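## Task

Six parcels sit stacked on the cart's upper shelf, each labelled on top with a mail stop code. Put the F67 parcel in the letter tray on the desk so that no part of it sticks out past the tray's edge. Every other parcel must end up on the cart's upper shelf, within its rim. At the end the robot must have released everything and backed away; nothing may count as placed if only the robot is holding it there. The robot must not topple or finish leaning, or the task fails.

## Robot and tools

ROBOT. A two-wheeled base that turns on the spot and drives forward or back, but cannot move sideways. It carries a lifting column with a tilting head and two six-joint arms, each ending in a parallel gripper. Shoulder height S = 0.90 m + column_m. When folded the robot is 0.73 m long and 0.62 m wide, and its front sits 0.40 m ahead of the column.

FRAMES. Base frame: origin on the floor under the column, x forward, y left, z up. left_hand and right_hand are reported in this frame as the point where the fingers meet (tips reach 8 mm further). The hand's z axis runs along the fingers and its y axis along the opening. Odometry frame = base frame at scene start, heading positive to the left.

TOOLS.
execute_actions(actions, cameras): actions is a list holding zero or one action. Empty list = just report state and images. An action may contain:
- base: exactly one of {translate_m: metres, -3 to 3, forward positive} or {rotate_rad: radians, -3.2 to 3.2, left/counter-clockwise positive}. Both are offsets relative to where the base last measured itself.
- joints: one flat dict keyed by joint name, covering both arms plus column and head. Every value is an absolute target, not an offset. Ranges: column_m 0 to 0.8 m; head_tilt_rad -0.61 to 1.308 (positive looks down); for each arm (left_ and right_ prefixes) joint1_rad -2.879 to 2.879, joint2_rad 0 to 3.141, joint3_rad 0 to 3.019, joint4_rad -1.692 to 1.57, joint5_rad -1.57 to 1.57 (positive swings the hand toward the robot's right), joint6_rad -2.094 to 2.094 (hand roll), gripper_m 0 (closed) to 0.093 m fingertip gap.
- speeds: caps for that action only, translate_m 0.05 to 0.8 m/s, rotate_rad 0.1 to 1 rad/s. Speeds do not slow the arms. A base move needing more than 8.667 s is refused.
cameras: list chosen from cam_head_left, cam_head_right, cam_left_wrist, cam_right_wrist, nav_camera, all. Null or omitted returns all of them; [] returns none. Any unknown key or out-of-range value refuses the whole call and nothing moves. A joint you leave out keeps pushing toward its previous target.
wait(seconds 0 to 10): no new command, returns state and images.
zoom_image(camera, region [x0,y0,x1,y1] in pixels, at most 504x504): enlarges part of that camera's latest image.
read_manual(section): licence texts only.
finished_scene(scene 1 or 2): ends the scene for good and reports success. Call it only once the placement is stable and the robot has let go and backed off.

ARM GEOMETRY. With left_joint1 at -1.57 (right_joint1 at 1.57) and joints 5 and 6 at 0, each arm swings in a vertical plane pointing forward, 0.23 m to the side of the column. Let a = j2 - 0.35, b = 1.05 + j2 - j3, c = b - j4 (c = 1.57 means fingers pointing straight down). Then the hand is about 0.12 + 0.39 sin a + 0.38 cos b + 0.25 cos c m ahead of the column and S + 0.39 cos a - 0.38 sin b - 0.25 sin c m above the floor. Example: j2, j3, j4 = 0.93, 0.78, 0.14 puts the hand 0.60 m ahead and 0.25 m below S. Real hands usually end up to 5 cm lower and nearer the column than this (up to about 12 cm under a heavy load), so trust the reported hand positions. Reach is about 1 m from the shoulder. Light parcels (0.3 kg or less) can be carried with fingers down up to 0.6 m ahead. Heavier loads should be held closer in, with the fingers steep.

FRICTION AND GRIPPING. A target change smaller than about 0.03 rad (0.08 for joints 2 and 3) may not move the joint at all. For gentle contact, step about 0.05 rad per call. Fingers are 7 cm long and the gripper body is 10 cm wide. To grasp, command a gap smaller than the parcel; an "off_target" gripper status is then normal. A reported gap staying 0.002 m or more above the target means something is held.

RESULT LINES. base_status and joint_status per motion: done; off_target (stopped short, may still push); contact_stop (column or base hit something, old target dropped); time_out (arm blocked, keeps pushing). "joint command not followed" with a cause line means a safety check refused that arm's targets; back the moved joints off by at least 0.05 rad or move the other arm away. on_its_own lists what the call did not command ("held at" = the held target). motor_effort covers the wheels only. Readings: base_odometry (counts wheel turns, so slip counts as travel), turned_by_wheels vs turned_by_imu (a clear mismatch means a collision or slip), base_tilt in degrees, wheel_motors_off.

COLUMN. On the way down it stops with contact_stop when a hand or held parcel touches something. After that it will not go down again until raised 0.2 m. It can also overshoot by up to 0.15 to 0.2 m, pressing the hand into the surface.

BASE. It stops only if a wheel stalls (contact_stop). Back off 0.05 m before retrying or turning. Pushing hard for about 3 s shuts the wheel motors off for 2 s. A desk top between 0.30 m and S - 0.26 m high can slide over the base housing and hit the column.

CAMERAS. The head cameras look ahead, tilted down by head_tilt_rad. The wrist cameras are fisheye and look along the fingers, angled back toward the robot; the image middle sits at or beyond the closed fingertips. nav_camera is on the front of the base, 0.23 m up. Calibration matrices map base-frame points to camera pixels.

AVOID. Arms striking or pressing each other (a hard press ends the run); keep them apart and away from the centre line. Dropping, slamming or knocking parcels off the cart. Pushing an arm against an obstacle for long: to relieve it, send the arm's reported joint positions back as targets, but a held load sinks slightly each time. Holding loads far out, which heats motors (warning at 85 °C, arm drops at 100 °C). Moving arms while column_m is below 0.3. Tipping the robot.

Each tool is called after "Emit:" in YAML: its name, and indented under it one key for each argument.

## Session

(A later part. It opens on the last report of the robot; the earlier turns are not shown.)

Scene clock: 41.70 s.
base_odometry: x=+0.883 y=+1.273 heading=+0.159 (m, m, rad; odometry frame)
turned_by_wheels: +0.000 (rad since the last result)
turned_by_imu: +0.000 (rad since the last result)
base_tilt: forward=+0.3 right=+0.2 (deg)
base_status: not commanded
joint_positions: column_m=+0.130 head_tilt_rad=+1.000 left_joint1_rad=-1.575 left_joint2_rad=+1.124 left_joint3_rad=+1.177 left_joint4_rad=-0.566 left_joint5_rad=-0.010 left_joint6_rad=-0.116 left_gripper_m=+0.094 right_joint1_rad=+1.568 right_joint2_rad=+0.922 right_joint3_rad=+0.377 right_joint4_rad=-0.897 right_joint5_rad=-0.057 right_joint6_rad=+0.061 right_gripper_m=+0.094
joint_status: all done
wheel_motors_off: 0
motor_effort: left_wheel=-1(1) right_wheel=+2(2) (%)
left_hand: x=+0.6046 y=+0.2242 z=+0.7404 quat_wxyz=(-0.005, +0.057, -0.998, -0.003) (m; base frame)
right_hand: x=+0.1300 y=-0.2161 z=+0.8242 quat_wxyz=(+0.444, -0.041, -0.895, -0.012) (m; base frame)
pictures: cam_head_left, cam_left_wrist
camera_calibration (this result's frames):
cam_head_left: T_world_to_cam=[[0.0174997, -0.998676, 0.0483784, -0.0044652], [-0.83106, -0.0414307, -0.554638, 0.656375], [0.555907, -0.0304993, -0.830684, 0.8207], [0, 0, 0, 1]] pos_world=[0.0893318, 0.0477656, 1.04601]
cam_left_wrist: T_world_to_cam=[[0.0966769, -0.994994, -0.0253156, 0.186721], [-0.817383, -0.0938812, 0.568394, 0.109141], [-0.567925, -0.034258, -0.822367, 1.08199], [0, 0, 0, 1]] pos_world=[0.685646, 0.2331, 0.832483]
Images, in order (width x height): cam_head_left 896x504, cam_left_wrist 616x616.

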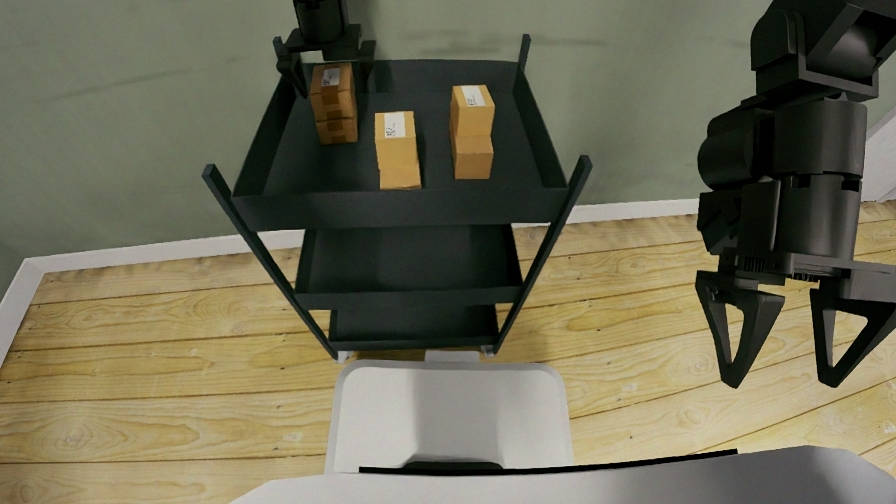

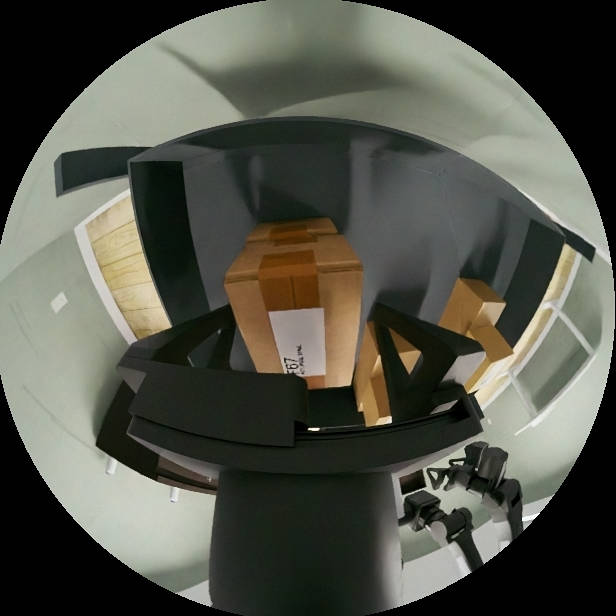

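Emit:
execute_actions:
  actions:
    - {"joints":{"left_gripper_m":0.03}}
  cameras: []

Emit:
execute_actions:
  actions:
    - {"joints":{"column_m":0.26}}
  cameras: ["cam_head_left"]

Emit:
execute_actions:
  actions:
    - {"base":{"translate_m":-0.5},"joints":{"column_m":0.45,"head_tilt_rad":0.5}}
  cameras: []

Emit:
execute_actions:
  actions:
    - {"base":{"rotate_rad":-1.5},"joints":{"column_m":0.6}}
  cameras: ["cam_head_left","cam_head_right","nav_camera"]

Scene clock: 45.87 s.
base_odometry: x=+0.883 y=+1.273 heading=+0.159 (m, m, rad; odometry frame)
turned_by_wheels: +0.000 (rad since the last result)
turned_by_imu: +0.000 (rad since the last result)
base_tilt: forward=+0.4 right=+0.2 (deg)
base_status: not commanded
joint_positions: column_m=+0.130 head_tilt_rad=+1.000 left_joint1_rad=-1.575 left_joint2_rad=+1.124 left_joint3_rad=+1.177 left_joint4_rad=-0.566 left_joint5_rad=-0.010 left_joint6_rad=-0.116 left_gripper_m=+0.060 right_joint1_rad=+1.568 right_joint2_rad=+0.922 right_joint3_rad=+0.377 right_joint4_rad=-0.897 right_joint5_rad=-0.057 right_joint6_rad=+0.061 right_gripper_m=+0.094
joint_status: left_gripper_m off_target (ended at +0.060, target +0.030)
wheel_motors_off: 0
motor_effort: left_wheel=-1(1) right_wheel=+3(2) (%)
left_hand: x=+0.6046 y=+0.2242 z=+0.7404 quat_wxyz=(-0.005, +0.057, -0.998, -0.003) (m; base frame)
right_hand: x=+0.1300 y=-0.2161 z=+0.8242 quat_wxyz=(+0.444, -0.041, -0.895, -0.012) (m; base frame)
pictures: none
No camera images: the call's "cameras" was empty. Leave "cameras" out to get every camera's image.

Scene clock: 48.13 s.
base_odometry: x=+0.883 y=+1.273 heading=+0.159 (m, m, rad; odometry frame)
turned_by_wheels: +0.000 (rad since the last result)
turned_by_imu: +0.000 (rad since the last result)
base_tilt: forward=+0.3 right=+0.2 (deg)
base_status: not commanded
joint_positions: column_m=+0.260 head_tilt_rad=+1.000 left_joint1_rad=-1.575 left_joint2_rad=+1.124 left_joint3_rad=+1.177 left_joint4_rad=-0.566 left_joint5_rad=-0.010 left_joint6_rad=-0.116 left_gripper_m=+0.060 right_joint1_rad=+1.568 right_joint2_rad=+0.922 right_joint3_rad=+0.377 right_joint4_rad=-0.897 right_joint5_rad=-0.057 right_joint6_rad=+0.061 right_gripper_m=+0.094
joint_status: all done
wheel_motors_off: 0
motor_effort: left_wheel=+0(1) right_wheel=+3(4) (%)
left_hand: x=+0.6045 y=+0.2242 z=+0.8701 quat_wxyz=(-0.005, +0.057, -0.998, -0.003) (m; base frame)
right_hand: x=+0.1300 y=-0.2161 z=+0.9541 quat_wxyz=(+0.444, -0.041, -0.895, -0.012) (m; base frame)
pictures: cam_head_left
camera_calibration (this result's frames):
cam_head_left: T_world_to_cam=[[0.0174997, -0.998676, 0.0483784, -0.0107511], [-0.83106, -0.0414307, -0.554638, 0.72844], [0.555907, -0.0304993, -0.830684, 0.928633], [0, 0, 0, 1]] pos_world=[0.0893318, 0.0477656, 1.17594]
Images, in order (width x height): cam_head_left 896x504.

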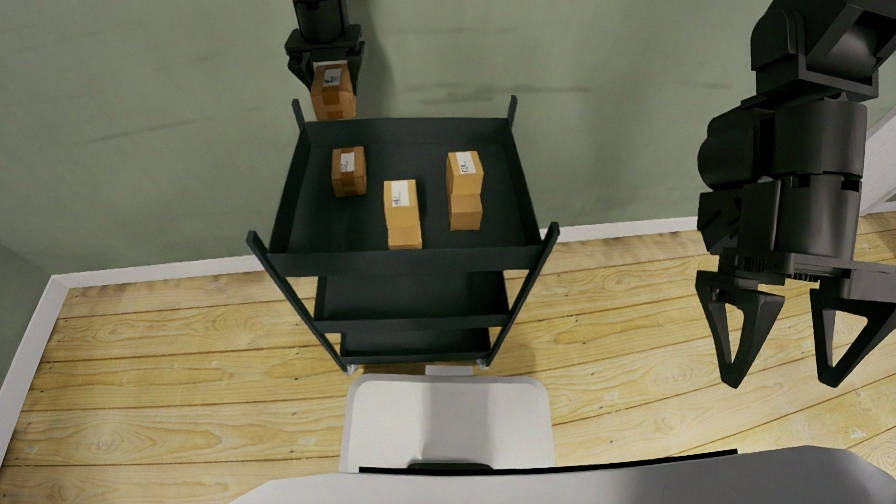

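Scene clock: 51.20 s.
base_odometry: x=+0.389 y=+1.193 heading=+0.158 (m, m, rad; odometry frame)
turned_by_wheels: -0.001 (rad since the last result)
turned_by_imu: +0.000 (rad since the last result)
base_tilt: forward=+0.4 right=+0.2 (deg)
base_status: done
joint_positions: column_m=+0.450 head_tilt_rad=+0.518 left_joint1_rad=-1.575 left_joint2_rad=+1.126 left_joint3_rad=+1.175 left_joint4_rad=-0.568 left_joint5_rad=-0.010 left_joint6_rad=-0.116 left_gripper_m=+0.060 right_joint1_rad=+1.568 right_joint2_rad=+0.922 right_joint3_rad=+0.372 right_joint4_rad=-0.897 right_joint5_rad=-0.057 right_joint6_rad=+0.061 right_gripper_m=+0.094
joint_status: all done
wheel_motors_off: 0
motor_effort: left_wheel=-2(42) right_wheel=+3(62) (%)
left_hand: x=+0.6028 y=+0.2242 z=+1.0591 quat_wxyz=(-0.003, +0.057, -0.998, -0.003) (m; base frame)
right_hand: x=+0.1278 y=-0.2161 z=+1.1450 quat_wxyz=(+0.446, -0.041, -0.894, -0.011) (m; base frame)
pictures: none
No camera images: the call's "cameras" was empty. Leave "cameras" out to get every camera's image.

Scene clock: 54.00 s.
base_odometry: x=+0.389 y=+1.193 heading=-1.341 (m, m, rad; odometry frame)
turned_by_wheels: -1.500 (rad since the last result)
turned_by_imu: -1.482 (rad since the last result)
base_tilt: forward=+0.3 right=+0.2 (deg)
base_status: done
joint_positions: column_m=+0.600 head_tilt_rad=+0.518 left_joint1_rad=-1.574 left_joint2_rad=+1.126 left_joint3_rad=+1.175 left_joint4_rad=-0.568 left_joint5_rad=-0.010 left_joint6_rad=-0.116 left_gripper_m=+0.060 right_joint1_rad=+1.568 right_joint2_rad=+0.922 right_joint3_rad=+0.372 right_joint4_rad=-0.897 right_joint5_rad=-0.057 right_joint6_rad=+0.061 right_gripper_m=+0.094
joint_status: all done
wheel_motors_off: 0
motor_effort: left_wheel=+1(43) right_wheel=-2(49) (%)
left_hand: x=+0.6027 y=+0.2246 z=+1.2089 quat_wxyz=(-0.003, +0.057, -0.998, -0.004) (m; base frame)
right_hand: x=+0.1278 y=-0.2161 z=+1.2950 quat_wxyz=(+0.446, -0.041, -0.894, -0.011) (m; base frame)
pictures: cam_head_left, cam_head_right, nav_camera
camera_calibration (this result's frames):
cam_head_left: T_world_to_cam=[[-0.00696113, -0.998676, 0.050973, -0.0300909], [-0.478565, -0.0414307, -0.877074, 1.41074], [0.878025, -0.0304993, -0.477643, 0.63505], [0, 0, 0, 1]] pos_world=[0.117334, 0.0477656, 1.54219]
cam_head_right: T_world_to_cam=[[-0.0116931, -0.999166, 0.0391104, -0.12585], [-0.465893, -0.0291643, -0.88436, 1.4207], [0.884764, -0.0285622, -0.465164, 0.613092], [0, 0, 0, 1]] pos_world=[0.117982, -0.0667998, 1.54652]
Images, in order (width x height): cam_head_left 896x504, cam_head_right 896x504, nav_camera 896x504.

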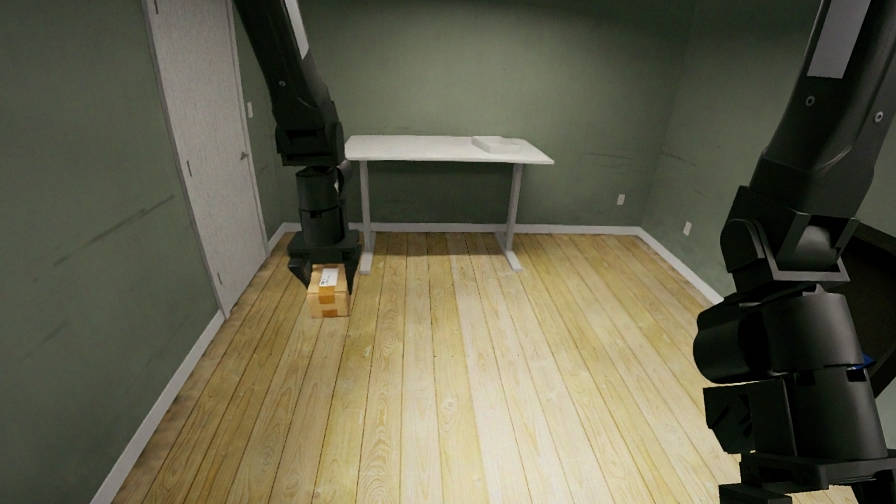

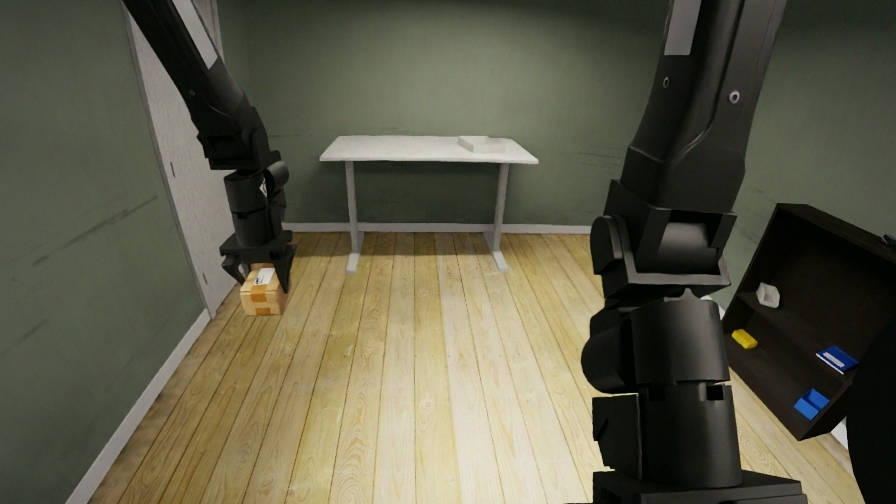

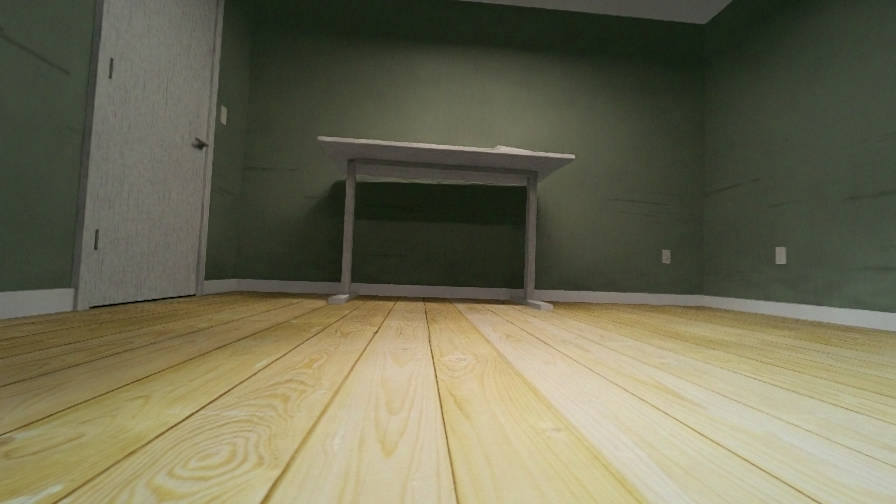

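Emit:
execute_actions:
  actions:
    - {"base":{"rotate_rad":-0.2}}
  cameras: []

Emit:
execute_actions:
  actions:
    - {"base":{"translate_m":2.0},"joints":{"head_tilt_rad":0.8}}
  cameras: ["cam_head_left","cam_head_right","nav_camera","cam_left_wrist"]

Scene clock: 57.37 s.
base_odometry: x=+0.389 y=+1.193 heading=-1.541 (m, m, rad; odometry frame)
turned_by_wheels: -0.199 (rad since the last result)
turned_by_imu: -0.198 (rad since the last result)
base_tilt: forward=+0.4 right=+0.2 (deg)
base_status: done
joint_positions: column_m=+0.600 head_tilt_rad=+0.518 left_joint1_rad=-1.574 left_joint2_rad=+1.126 left_joint3_rad=+1.175 left_joint4_rad=-0.568 left_joint5_rad=-0.010 left_joint6_rad=-0.116 left_gripper_m=+0.060 right_joint1_rad=+1.568 right_joint2_rad=+0.922 right_joint3_rad=+0.372 right_joint4_rad=-0.897 right_joint5_rad=-0.057 right_joint6_rad=+0.061 right_gripper_m=+0.094
joint_status: not commanded
wheel_motors_off: 0
motor_effort: left_wheel=+1(27) right_wheel=-2(29) (%)
left_hand: x=+0.6027 y=+0.2246 z=+1.2089 quat_wxyz=(-0.003, +0.057, -0.998, -0.004) (m; base frame)
right_hand: x=+0.1278 y=-0.2161 z=+1.2950 quat_wxyz=(+0.446, -0.041, -0.894, -0.011) (m; base frame)
pictures: none
No camera images: the call's "cameras" was empty. Leave "cameras" out to get every camera's image.

Scene clock: 62.27 s.
base_odometry: x=+0.449 y=-0.806 heading=-1.541 (m, m, rad; odometry frame)
turned_by_wheels: +0.000 (rad since the last result)
turned_by_imu: -0.005 (rad since the last result)
base_tilt: forward=+0.4 right=+0.1 (deg)
base_status: done
joint_positions: column_m=+0.600 head_tilt_rad=+0.802 left_joint1_rad=-1.574 left_joint2_rad=+1.126 left_joint3_rad=+1.175 left_joint4_rad=-0.568 left_joint5_rad=-0.010 left_joint6_rad=-0.116 left_gripper_m=+0.060 right_joint1_rad=+1.568 right_joint2_rad=+0.922 right_joint3_rad=+0.375 right_joint4_rad=-0.897 right_joint5_rad=-0.057 right_joint6_rad=+0.061 right_gripper_m=+0.094
joint_status: all done
wheel_motors_off: 0
motor_effort: left_wheel=+0(46) right_wheel=+0(56) (%)
left_hand: x=+0.6027 y=+0.2246 z=+1.2089 quat_wxyz=(-0.003, +0.057, -0.998, -0.004) (m; base frame)
right_hand: x=+0.1292 y=-0.2161 z=+1.2945 quat_wxyz=(+0.444, -0.041, -0.895, -0.012) (m; base frame)
pictures: cam_head_left, cam_head_right, cam_left_wrist, nav_camera
camera_calibration (this result's frames):
cam_head_left: T_world_to_cam=[[0.0076262, -0.998676, 0.0508778, -0.0306692], [-0.70551, -0.0414307, -0.707488, 1.15314], [0.708659, -0.0304993, -0.704891, 1.00392], [0, 0, 0, 1]] pos_world=[0.102351, 0.0477656, 1.52505]
cam_head_right: T_world_to_cam=[[-0.000245199, -0.999166, 0.0408203, -0.129134], [-0.695393, -0.0291643, -0.718038, 1.1684], [0.71863, -0.0285622, -0.694806, 0.985594], [0, 0, 0, 1]] pos_world=[0.10419, -0.0667998, 1.52903]
cam_left_wrist: T_world_to_cam=[[0.0972803, -0.994904, -0.0264978, 0.200201], [-0.814267, -0.0948705, 0.572686, -0.165518], [-0.572281, -0.0341348, -0.819347, 1.46514], [0, 0, 0, 1]] pos_world=[0.684221, 0.233491, 1.30055]
Images, in order (width x height): cam_head_left 896x504, cam_head_right 896x504, cam_left_wrist 616x616, nav_camera 896x504.

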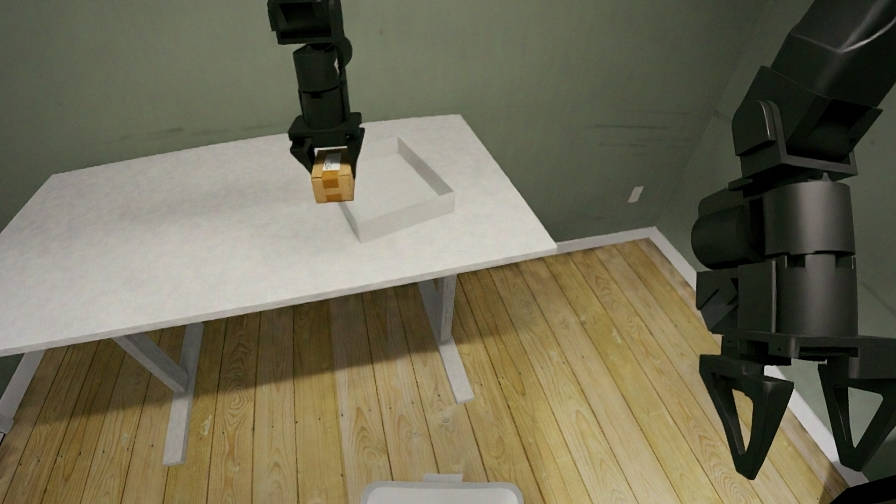

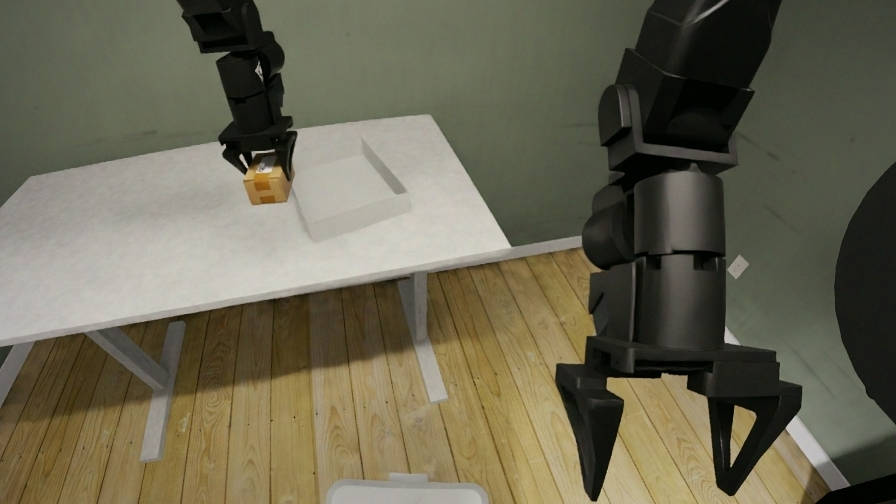

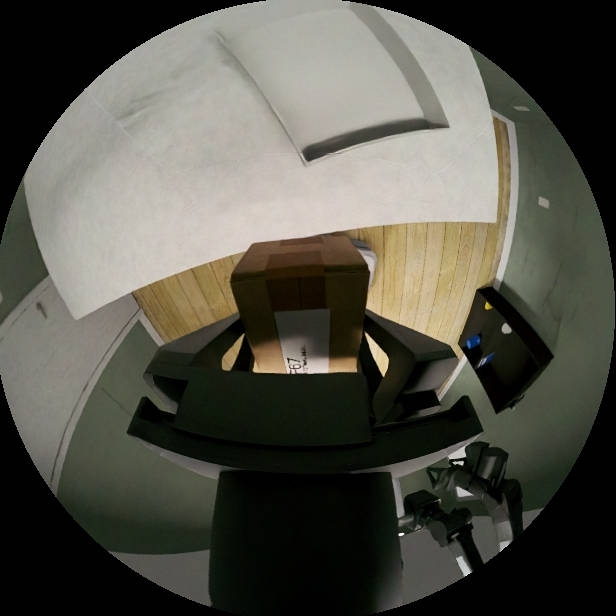

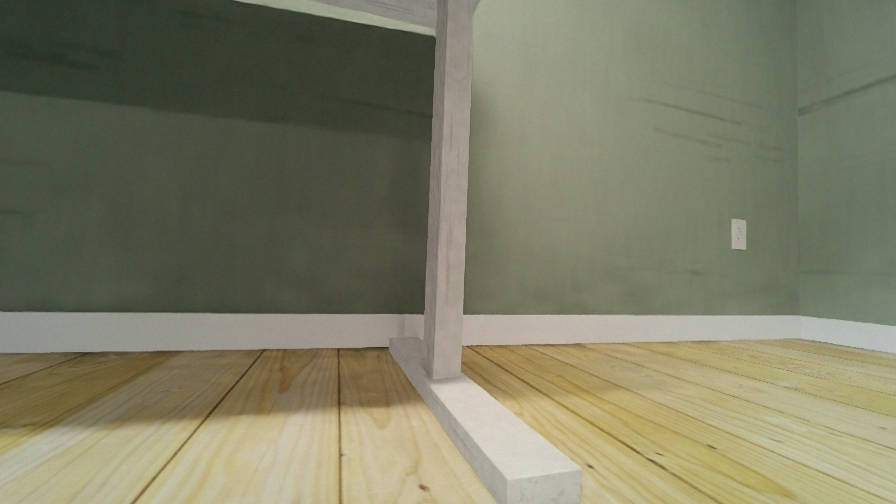

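Emit:
execute_actions:
  actions:
    - {"base":{"translate_m":0.26},"joints":{"column_m":0.5,"left_joint2_rad":1.22,"left_joint3_rad":1.36,"left_joint4_rad":-0.66,"left_joint6_rad":-0.4}}
  cameras: ["cam_head_left","cam_head_right","cam_left_wrist"]

Scene clock: 66.83 s.
base_odometry: x=+0.456 y=-1.066 heading=-1.541 (m, m, rad; odometry frame)
turned_by_wheels: +0.000 (rad since the last result)
turned_by_imu: -0.001 (rad since the last result)
base_tilt: forward=+0.4 right=+0.2 (deg)
base_status: done
joint_positions: column_m=+0.500 head_tilt_rad=+0.802 left_joint1_rad=-1.574 left_joint2_rad=+1.231 left_joint3_rad=+1.324 left_joint4_rad=-0.658 left_joint5_rad=-0.010 left_joint6_rad=-0.384 left_gripper_m=+0.060 right_joint1_rad=+1.568 right_joint2_rad=+0.922 right_joint3_rad=+0.376 right_joint4_rad=-0.897 right_joint5_rad=-0.057 right_joint6_rad=+0.061 right_gripper_m=+0.094
joint_status: all done
wheel_motors_off: 0
motor_effort: left_wheel=+0(26) right_wheel=+0(35) (%)
left_hand: x=+0.6326 y=+0.2245 z=+1.0886 quat_wxyz=(+0.019, +0.190, -0.982, -0.008) (m; base frame)
right_hand: x=+0.1294 y=-0.2161 z=+1.1945 quat_wxyz=(+0.444, -0.041, -0.895, -0.012) (m; base frame)
pictures: cam_head_left, cam_head_right, cam_left_wrist
camera_calibration (this result's frames):
cam_head_left: T_world_to_cam=[[0.00763224, -0.998676, 0.0508769, -0.0255853], [-0.705594, -0.0414307, -0.707404, 1.08234], [0.708576, -0.0304993, -0.704976, 0.933626], [0, 0, 0, 1]] pos_world=[0.102344, 0.0477656, 1.42514]
cam_head_right: T_world_to_cam=[[-0.000240356, -0.999166, 0.0408203, -0.125056], [-0.695478, -0.0291643, -0.717955, 1.09655], [0.718548, -0.0285622, -0.694891, 0.916311], [0, 0, 0, 1]] pos_world=[0.104183, -0.0667998, 1.42912]
cam_left_wrist: T_world_to_cam=[[0.356195, -0.933505, -0.041151, 0.0323903], [-0.734242, -0.306858, 0.605579, -0.111177], [-0.577939, -0.18549, -0.79472, 1.39445], [0, 0, 0, 1]] pos_world=[0.712737, 0.254776, 1.17686]
Images, in order (width x height): cam_head_left 896x504, cam_head_right 896x504, cam_left_wrist 616x616.

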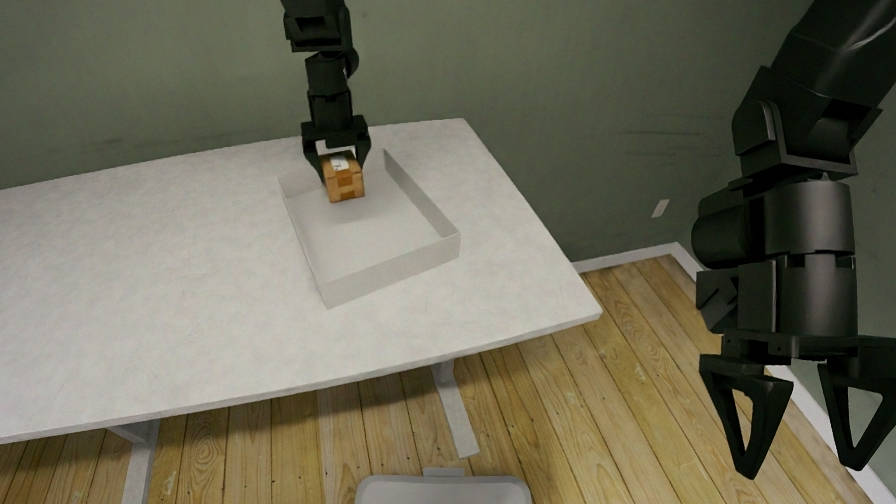

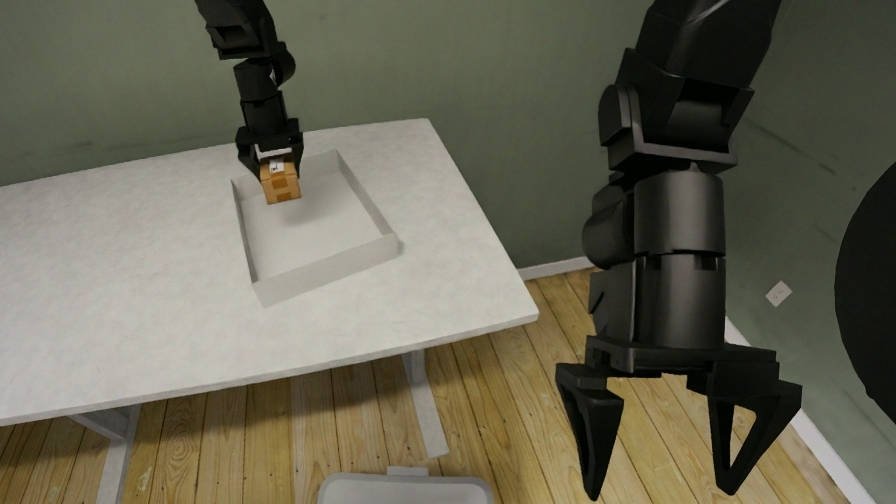

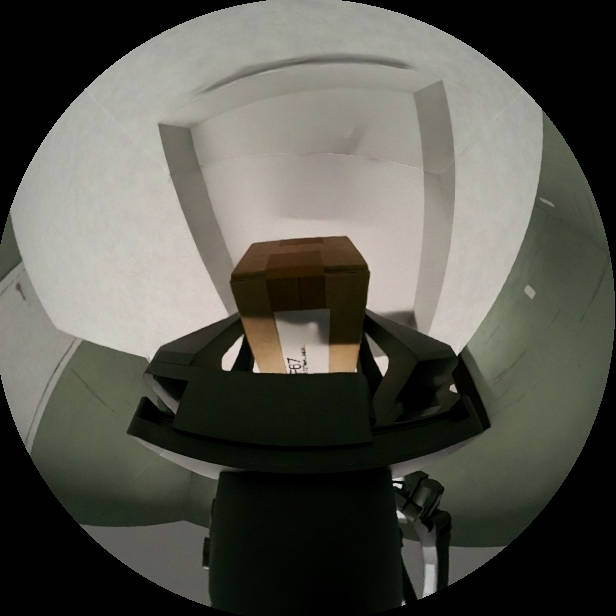

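Emit:
execute_actions:
  actions:
    - {"joints":{"column_m":0.45}}
  cameras: ["cam_head_left","cam_head_right","cam_left_wrist"]

Scene clock: 70.13 s.
base_odometry: x=+0.456 y=-1.066 heading=-1.541 (m, m, rad; odometry frame)
turned_by_wheels: +0.000 (rad since the last result)
turned_by_imu: +0.000 (rad since the last result)
base_tilt: forward=+0.3 right=+0.2 (deg)
base_status: not commanded
joint_positions: column_m=+0.450 head_tilt_rad=+0.802 left_joint1_rad=-1.574 left_joint2_rad=+1.231 left_joint3_rad=+1.324 left_joint4_rad=-0.658 left_joint5_rad=-0.010 left_joint6_rad=-0.384 left_gripper_m=+0.060 right_joint1_rad=+1.568 right_joint2_rad=+0.922 right_joint3_rad=+0.376 right_joint4_rad=-0.897 right_joint5_rad=-0.057 right_joint6_rad=+0.061 right_gripper_m=+0.094
joint_status: all done
wheel_motors_off: 0
motor_effort: left_wheel=+0(0) right_wheel=+0(1) (%)
left_hand: x=+0.6326 y=+0.2245 z=+1.0386 quat_wxyz=(+0.019, +0.190, -0.982, -0.008) (m; base frame)
right_hand: x=+0.1294 y=-0.2161 z=+1.1445 quat_wxyz=(+0.444, -0.041, -0.895, -0.012) (m; base frame)
pictures: cam_head_left, cam_head_right, cam_left_wrist
camera_calibration (this result's frames):
cam_head_left: T_world_to_cam=[[0.00763224, -0.998676, 0.0508769, -0.0230419], [-0.705594, -0.0414307, -0.707404, 1.04698], [0.708576, -0.0304993, -0.704976, 0.898383], [0, 0, 0, 1]] pos_world=[0.102344, 0.0477656, 1.37515]
cam_head_right: T_world_to_cam=[[-0.000240355, -0.999166, 0.0408203, -0.123015], [-0.695478, -0.0291643, -0.717955, 1.06066], [0.718547, -0.0285622, -0.694891, 0.881572], [0, 0, 0, 1]] pos_world=[0.104183, -0.0667998, 1.37912]
cam_left_wrist: T_world_to_cam=[[0.356195, -0.933505, -0.041151, 0.0303331], [-0.734242, -0.306858, 0.605579, -0.0809031], [-0.577939, -0.18549, -0.79472, 1.35472], [0, 0, 0, 1]] pos_world=[0.712737, 0.254776, 1.12686]
Images, in order (width x height): cam_head_left 896x504, cam_head_right 896x504, cam_left_wrist 616x616.

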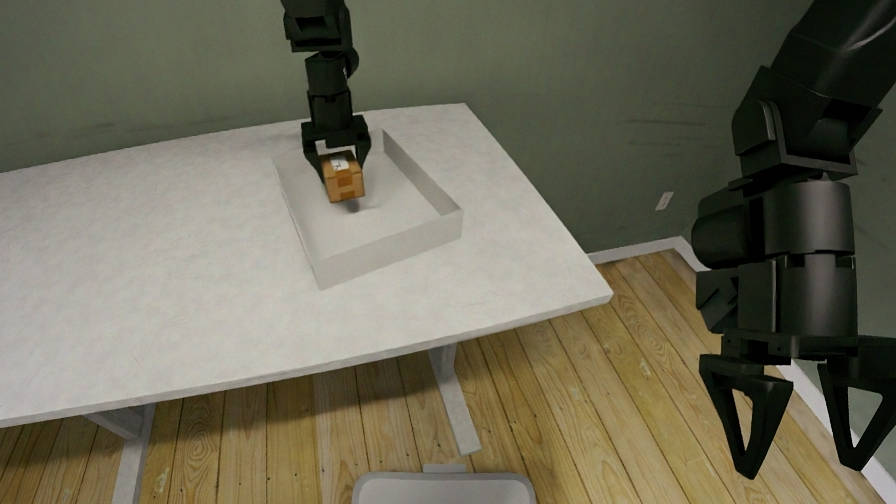

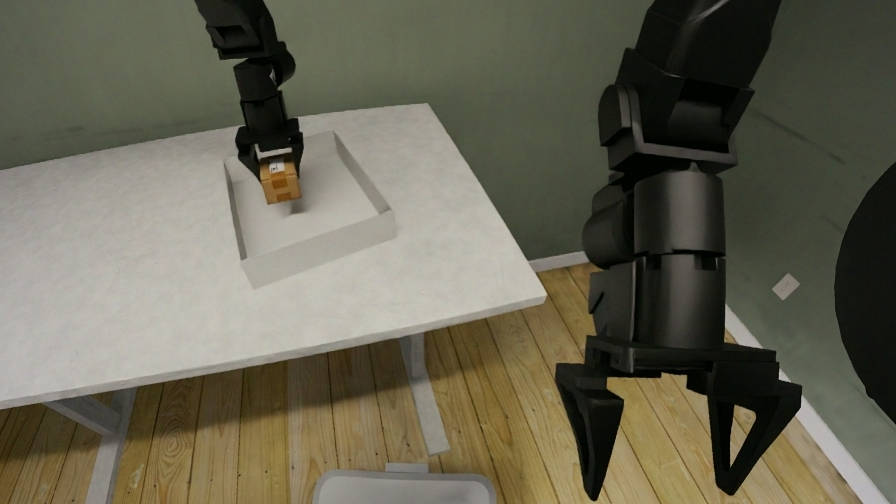

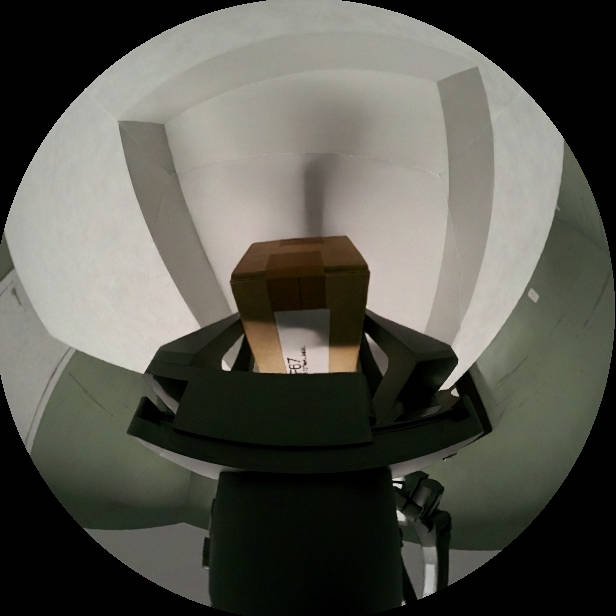

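Shadow suggests ~3 cm left.

Emit:
execute_actions:
  actions:
    - {"joints":{"column_m":0.425}}
  cameras: ["cam_head_left","cam_left_wrist"]

Emit:
zoom_image:
  camera: "cam_head_left"
  region: [250, 100, 480, 290]

Scene clock: 72.73 s.
base_odometry: x=+0.456 y=-1.066 heading=-1.541 (m, m, rad; odometry frame)
turned_by_wheels: +0.000 (rad since the last result)
turned_by_imu: +0.000 (rad since the last result)
base_tilt: forward=+0.3 right=+0.1 (deg)
base_status: not commanded
joint_positions: column_m=+0.425 head_tilt_rad=+0.802 left_joint1_rad=-1.574 left_joint2_rad=+1.231 left_joint3_rad=+1.324 left_joint4_rad=-0.658 left_joint5_rad=-0.010 left_joint6_rad=-0.384 left_gripper_m=+0.060 right_joint1_rad=+1.568 right_joint2_rad=+0.922 right_joint3_rad=+0.376 right_joint4_rad=-0.897 right_joint5_rad=-0.057 right_joint6_rad=+0.061 right_gripper_m=+0.094
joint_status: all done
wheel_motors_off: 0
motor_effort: left_wheel=+0(0) right_wheel=-1(1) (%)
left_hand: x=+0.6326 y=+0.2245 z=+1.0136 quat_wxyz=(+0.019, +0.190, -0.982, -0.008) (m; base frame)
right_hand: x=+0.1294 y=-0.2161 z=+1.1195 quat_wxyz=(+0.444, -0.041, -0.895, -0.012) (m; base frame)
pictures: cam_head_left, cam_left_wrist
camera_calibration (this result's frames):
cam_head_left: T_world_to_cam=[[0.00763224, -0.998676, 0.0508769, -0.0217685], [-0.705594, -0.0414307, -0.707404, 1.02927], [0.708575, -0.0304993, -0.704976, 0.880738], [0, 0, 0, 1]] pos_world=[0.102344, 0.0477656, 1.35012]
cam_left_wrist: T_world_to_cam=[[0.356195, -0.933505, -0.041151, 0.0293031], [-0.734242, -0.306858, 0.605579, -0.0657462], [-0.577939, -0.18549, -0.79472, 1.33483], [0, 0, 0, 1]] pos_world=[0.712737, 0.254776, 1.10183]
Images, in order (width x height): cam_head_left 896x504, cam_left_wrist 616x616.

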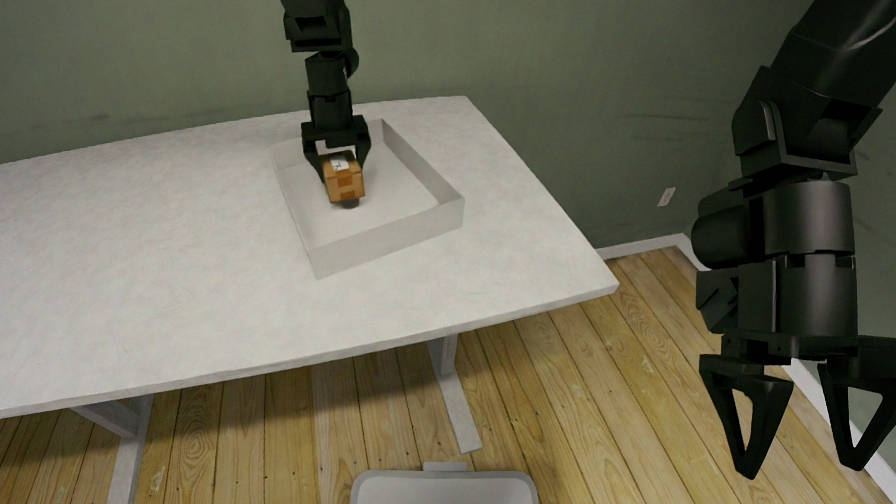

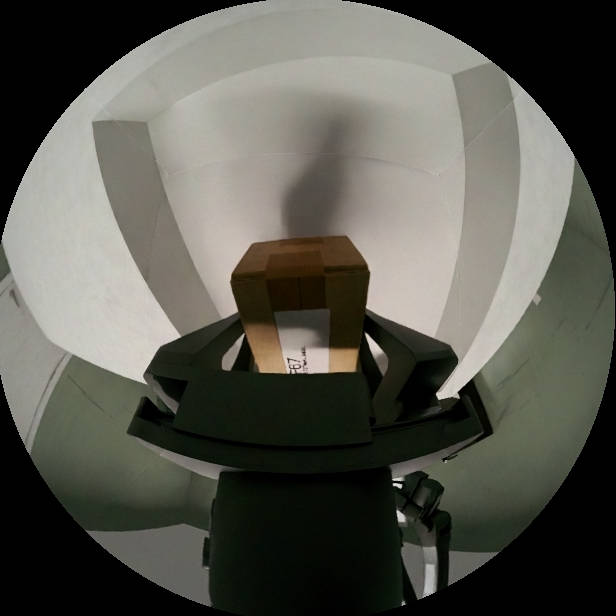

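Region (250, 100, 480, 290) of cam_head_left's 896x504 image, scaled by 2.191, with more detail than that image has; it fills the top 416 rows of this view, and the rest is white.

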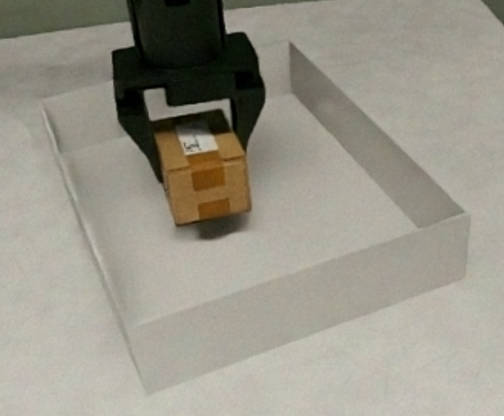

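Emit:
execute_actions:
  actions:
    - {"joints":{"column_m":0.403}}
  cameras: ["cam_head_left"]

Emit:
zoom_image:
  camera: "cam_head_left"
  region: [250, 100, 480, 290]

Scene clock: 75.23 s.
base_odometry: x=+0.456 y=-1.066 heading=-1.541 (m, m, rad; odometry frame)
turned_by_wheels: +0.000 (rad since the last result)
turned_by_imu: +0.000 (rad since the last result)
base_tilt: forward=+0.4 right=+0.2 (deg)
base_status: not commanded
joint_positions: column_m=+0.403 head_tilt_rad=+0.802 left_joint1_rad=-1.574 left_joint2_rad=+1.231 left_joint3_rad=+1.324 left_joint4_rad=-0.658 left_joint5_rad=-0.010 left_joint6_rad=-0.384 left_gripper_m=+0.060 right_joint1_rad=+1.568 right_joint2_rad=+0.922 right_joint3_rad=+0.376 right_joint4_rad=-0.897 right_joint5_rad=-0.057 right_joint6_rad=+0.061 right_gripper_m=+0.094
joint_status: all done
wheel_motors_off: 0
motor_effort: left_wheel=+0(0) right_wheel=+0(1) (%)
left_hand: x=+0.6326 y=+0.2245 z=+0.9916 quat_wxyz=(+0.019, +0.190, -0.982, -0.008) (m; base frame)
right_hand: x=+0.1294 y=-0.2161 z=+1.0975 quat_wxyz=(+0.444, -0.041, -0.895, -0.012) (m; base frame)
pictures: cam_head_left
camera_calibration (this result's frames):
cam_head_left: T_world_to_cam=[[0.00763224, -0.998676, 0.0508769, -0.0206499], [-0.705594, -0.0414307, -0.707404, 1.01372], [0.708576, -0.0304993, -0.704976, 0.865238], [0, 0, 0, 1]] pos_world=[0.102344, 0.0477656, 1.32813]
Images, in order (width x height): cam_head_left 896x504.

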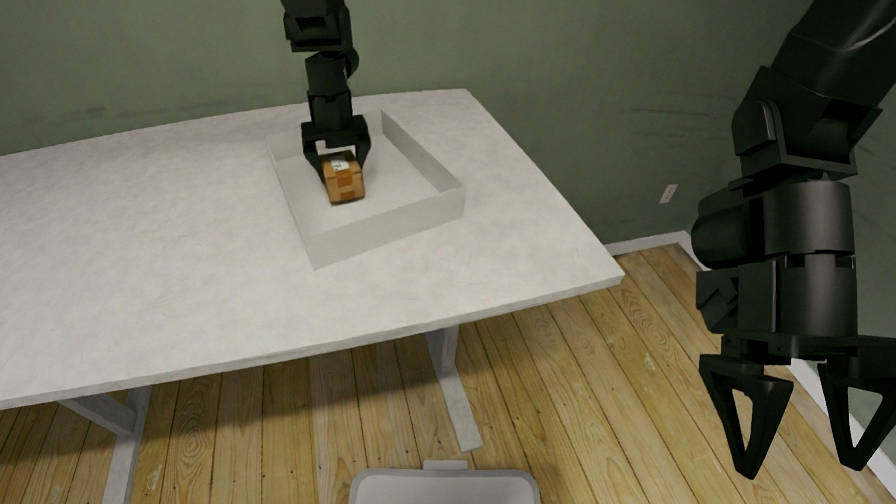

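Region (250, 100, 480, 290) of cam_head_left's 896x504 image, scaled by 2.191, with more detail than that image has; it fills the top 416 rows of this view, and the rest is white.

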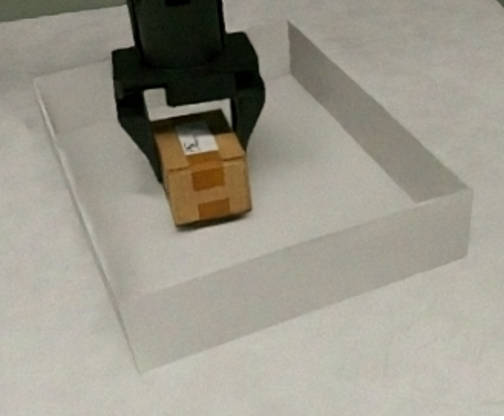

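Emit:
execute_actions:
  actions:
    - {"joints":{"left_gripper_m":0.093}}
  cameras: []

Emit:
execute_actions:
  actions:
    - {"joints":{"column_m":0.5}}
  cameras: []

Emit:
execute_actions:
  actions:
    - {"base":{"translate_m":-0.4}}
  cameras: ["cam_head_left"]

Emit:
finished_scene:
  scene: 1

Scene clock: 78.60 s.
base_odometry: x=+0.456 y=-1.066 heading=-1.541 (m, m, rad; odometry frame)
turned_by_wheels: +0.000 (rad since the last result)
turned_by_imu: +0.000 (rad since the last result)
base_tilt: forward=+0.4 right=+0.2 (deg)
base_status: not commanded
joint_positions: column_m=+0.403 head_tilt_rad=+0.802 left_joint1_rad=-1.574 left_joint2_rad=+1.231 left_joint3_rad=+1.324 left_joint4_rad=-0.658 left_joint5_rad=-0.010 left_joint6_rad=-0.384 left_gripper_m=+0.093 right_joint1_rad=+1.568 right_joint2_rad=+0.922 right_joint3_rad=+0.376 right_joint4_rad=-0.897 right_joint5_rad=-0.057 right_joint6_rad=+0.061 right_gripper_m=+0.094
joint_status: all done
wheel_motors_off: 0
motor_effort: left_wheel=+0(0) right_wheel=+1(1) (%)
left_hand: x=+0.6326 y=+0.2245 z=+0.9916 quat_wxyz=(+0.019, +0.190, -0.982, -0.008) (m; base frame)
right_hand: x=+0.1294 y=-0.2161 z=+1.0975 quat_wxyz=(+0.444, -0.041, -0.895, -0.012) (m; base frame)
pictures: none
No camera images: the call's "cameras" was empty. Leave "cameras" out to get every camera's image.

Scene clock: 80.43 s.
base_odometry: x=+0.456 y=-1.066 heading=-1.541 (m, m, rad; odometry frame)
turned_by_wheels: +0.000 (rad since the last result)
turned_by_imu: +0.000 (rad since the last result)
base_tilt: forward=+0.3 right=+0.2 (deg)
base_status: not commanded
joint_positions: column_m=+0.500 head_tilt_rad=+0.802 left_joint1_rad=-1.574 left_joint2_rad=+1.231 left_joint3_rad=+1.324 left_joint4_rad=-0.658 left_joint5_rad=-0.010 left_joint6_rad=-0.384 left_gripper_m=+0.093 right_joint1_rad=+1.568 right_joint2_rad=+0.922 right_joint3_rad=+0.376 right_joint4_rad=-0.897 right_joint5_rad=-0.057 right_joint6_rad=+0.061 right_gripper_m=+0.094
joint_status: all done
wheel_motors_off: 0
motor_effort: left_wheel=+0(0) right_wheel=+1(1) (%)
left_hand: x=+0.6326 y=+0.2245 z=+1.0886 quat_wxyz=(+0.019, +0.190, -0.982, -0.008) (m; base frame)
right_hand: x=+0.1294 y=-0.2161 z=+1.1944 quat_wxyz=(+0.444, -0.041, -0.895, -0.012) (m; base frame)
pictures: none
No camera images: the call's "cameras" was empty. Leave "cameras" out to get every camera's image.

Scene clock: 82.93 s.
base_odometry: x=+0.445 y=-0.666 heading=-1.542 (m, m, rad; odometry frame)
turned_by_wheels: -0.001 (rad since the last result)
turned_by_imu: +0.000 (rad since the last result)
base_tilt: forward=+0.4 right=+0.2 (deg)
base_status: done
joint_positions: column_m=+0.500 head_tilt_rad=+0.803 left_joint1_rad=-1.574 left_joint2_rad=+1.230 left_joint3_rad=+1.327 left_joint4_rad=-0.659 left_joint5_rad=-0.010 left_joint6_rad=-0.385 left_gripper_m=+0.093 right_joint1_rad=+1.568 right_joint2_rad=+0.921 right_joint3_rad=+0.372 right_joint4_rad=-0.897 right_joint5_rad=-0.057 right_joint6_rad=+0.061 right_gripper_m=+0.094
joint_status: not commanded
wheel_motors_off: 0
motor_effort: left_wheel=-2(27) right_wheel=+2(31) (%)
left_hand: x=+0.6338 y=+0.2245 z=+1.0894 quat_wxyz=(+0.018, +0.190, -0.982, -0.007) (m; base frame)
right_hand: x=+0.1276 y=-0.2161 z=+1.1951 quat_wxyz=(+0.446, -0.041, -0.894, -0.011) (m; base frame)
pictures: cam_head_left
camera_calibration (this result's frames):
cam_head_left: T_world_to_cam=[[0.00764943, -0.998676, 0.0508743, -0.0255788], [-0.705833, -0.0414307, -0.707166, 1.08195], [0.708337, -0.0304993, -0.705215, 0.933944], [0, 0, 0, 1]] pos_world=[0.102323, 0.0477656, 1.42505]
Images, in order (width x height): cam_head_left 896x504.

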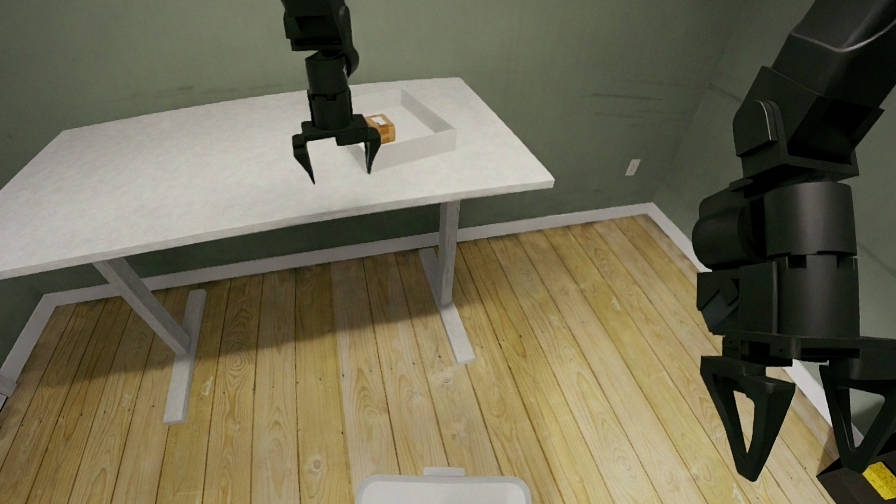

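The scene is finished: the task was done.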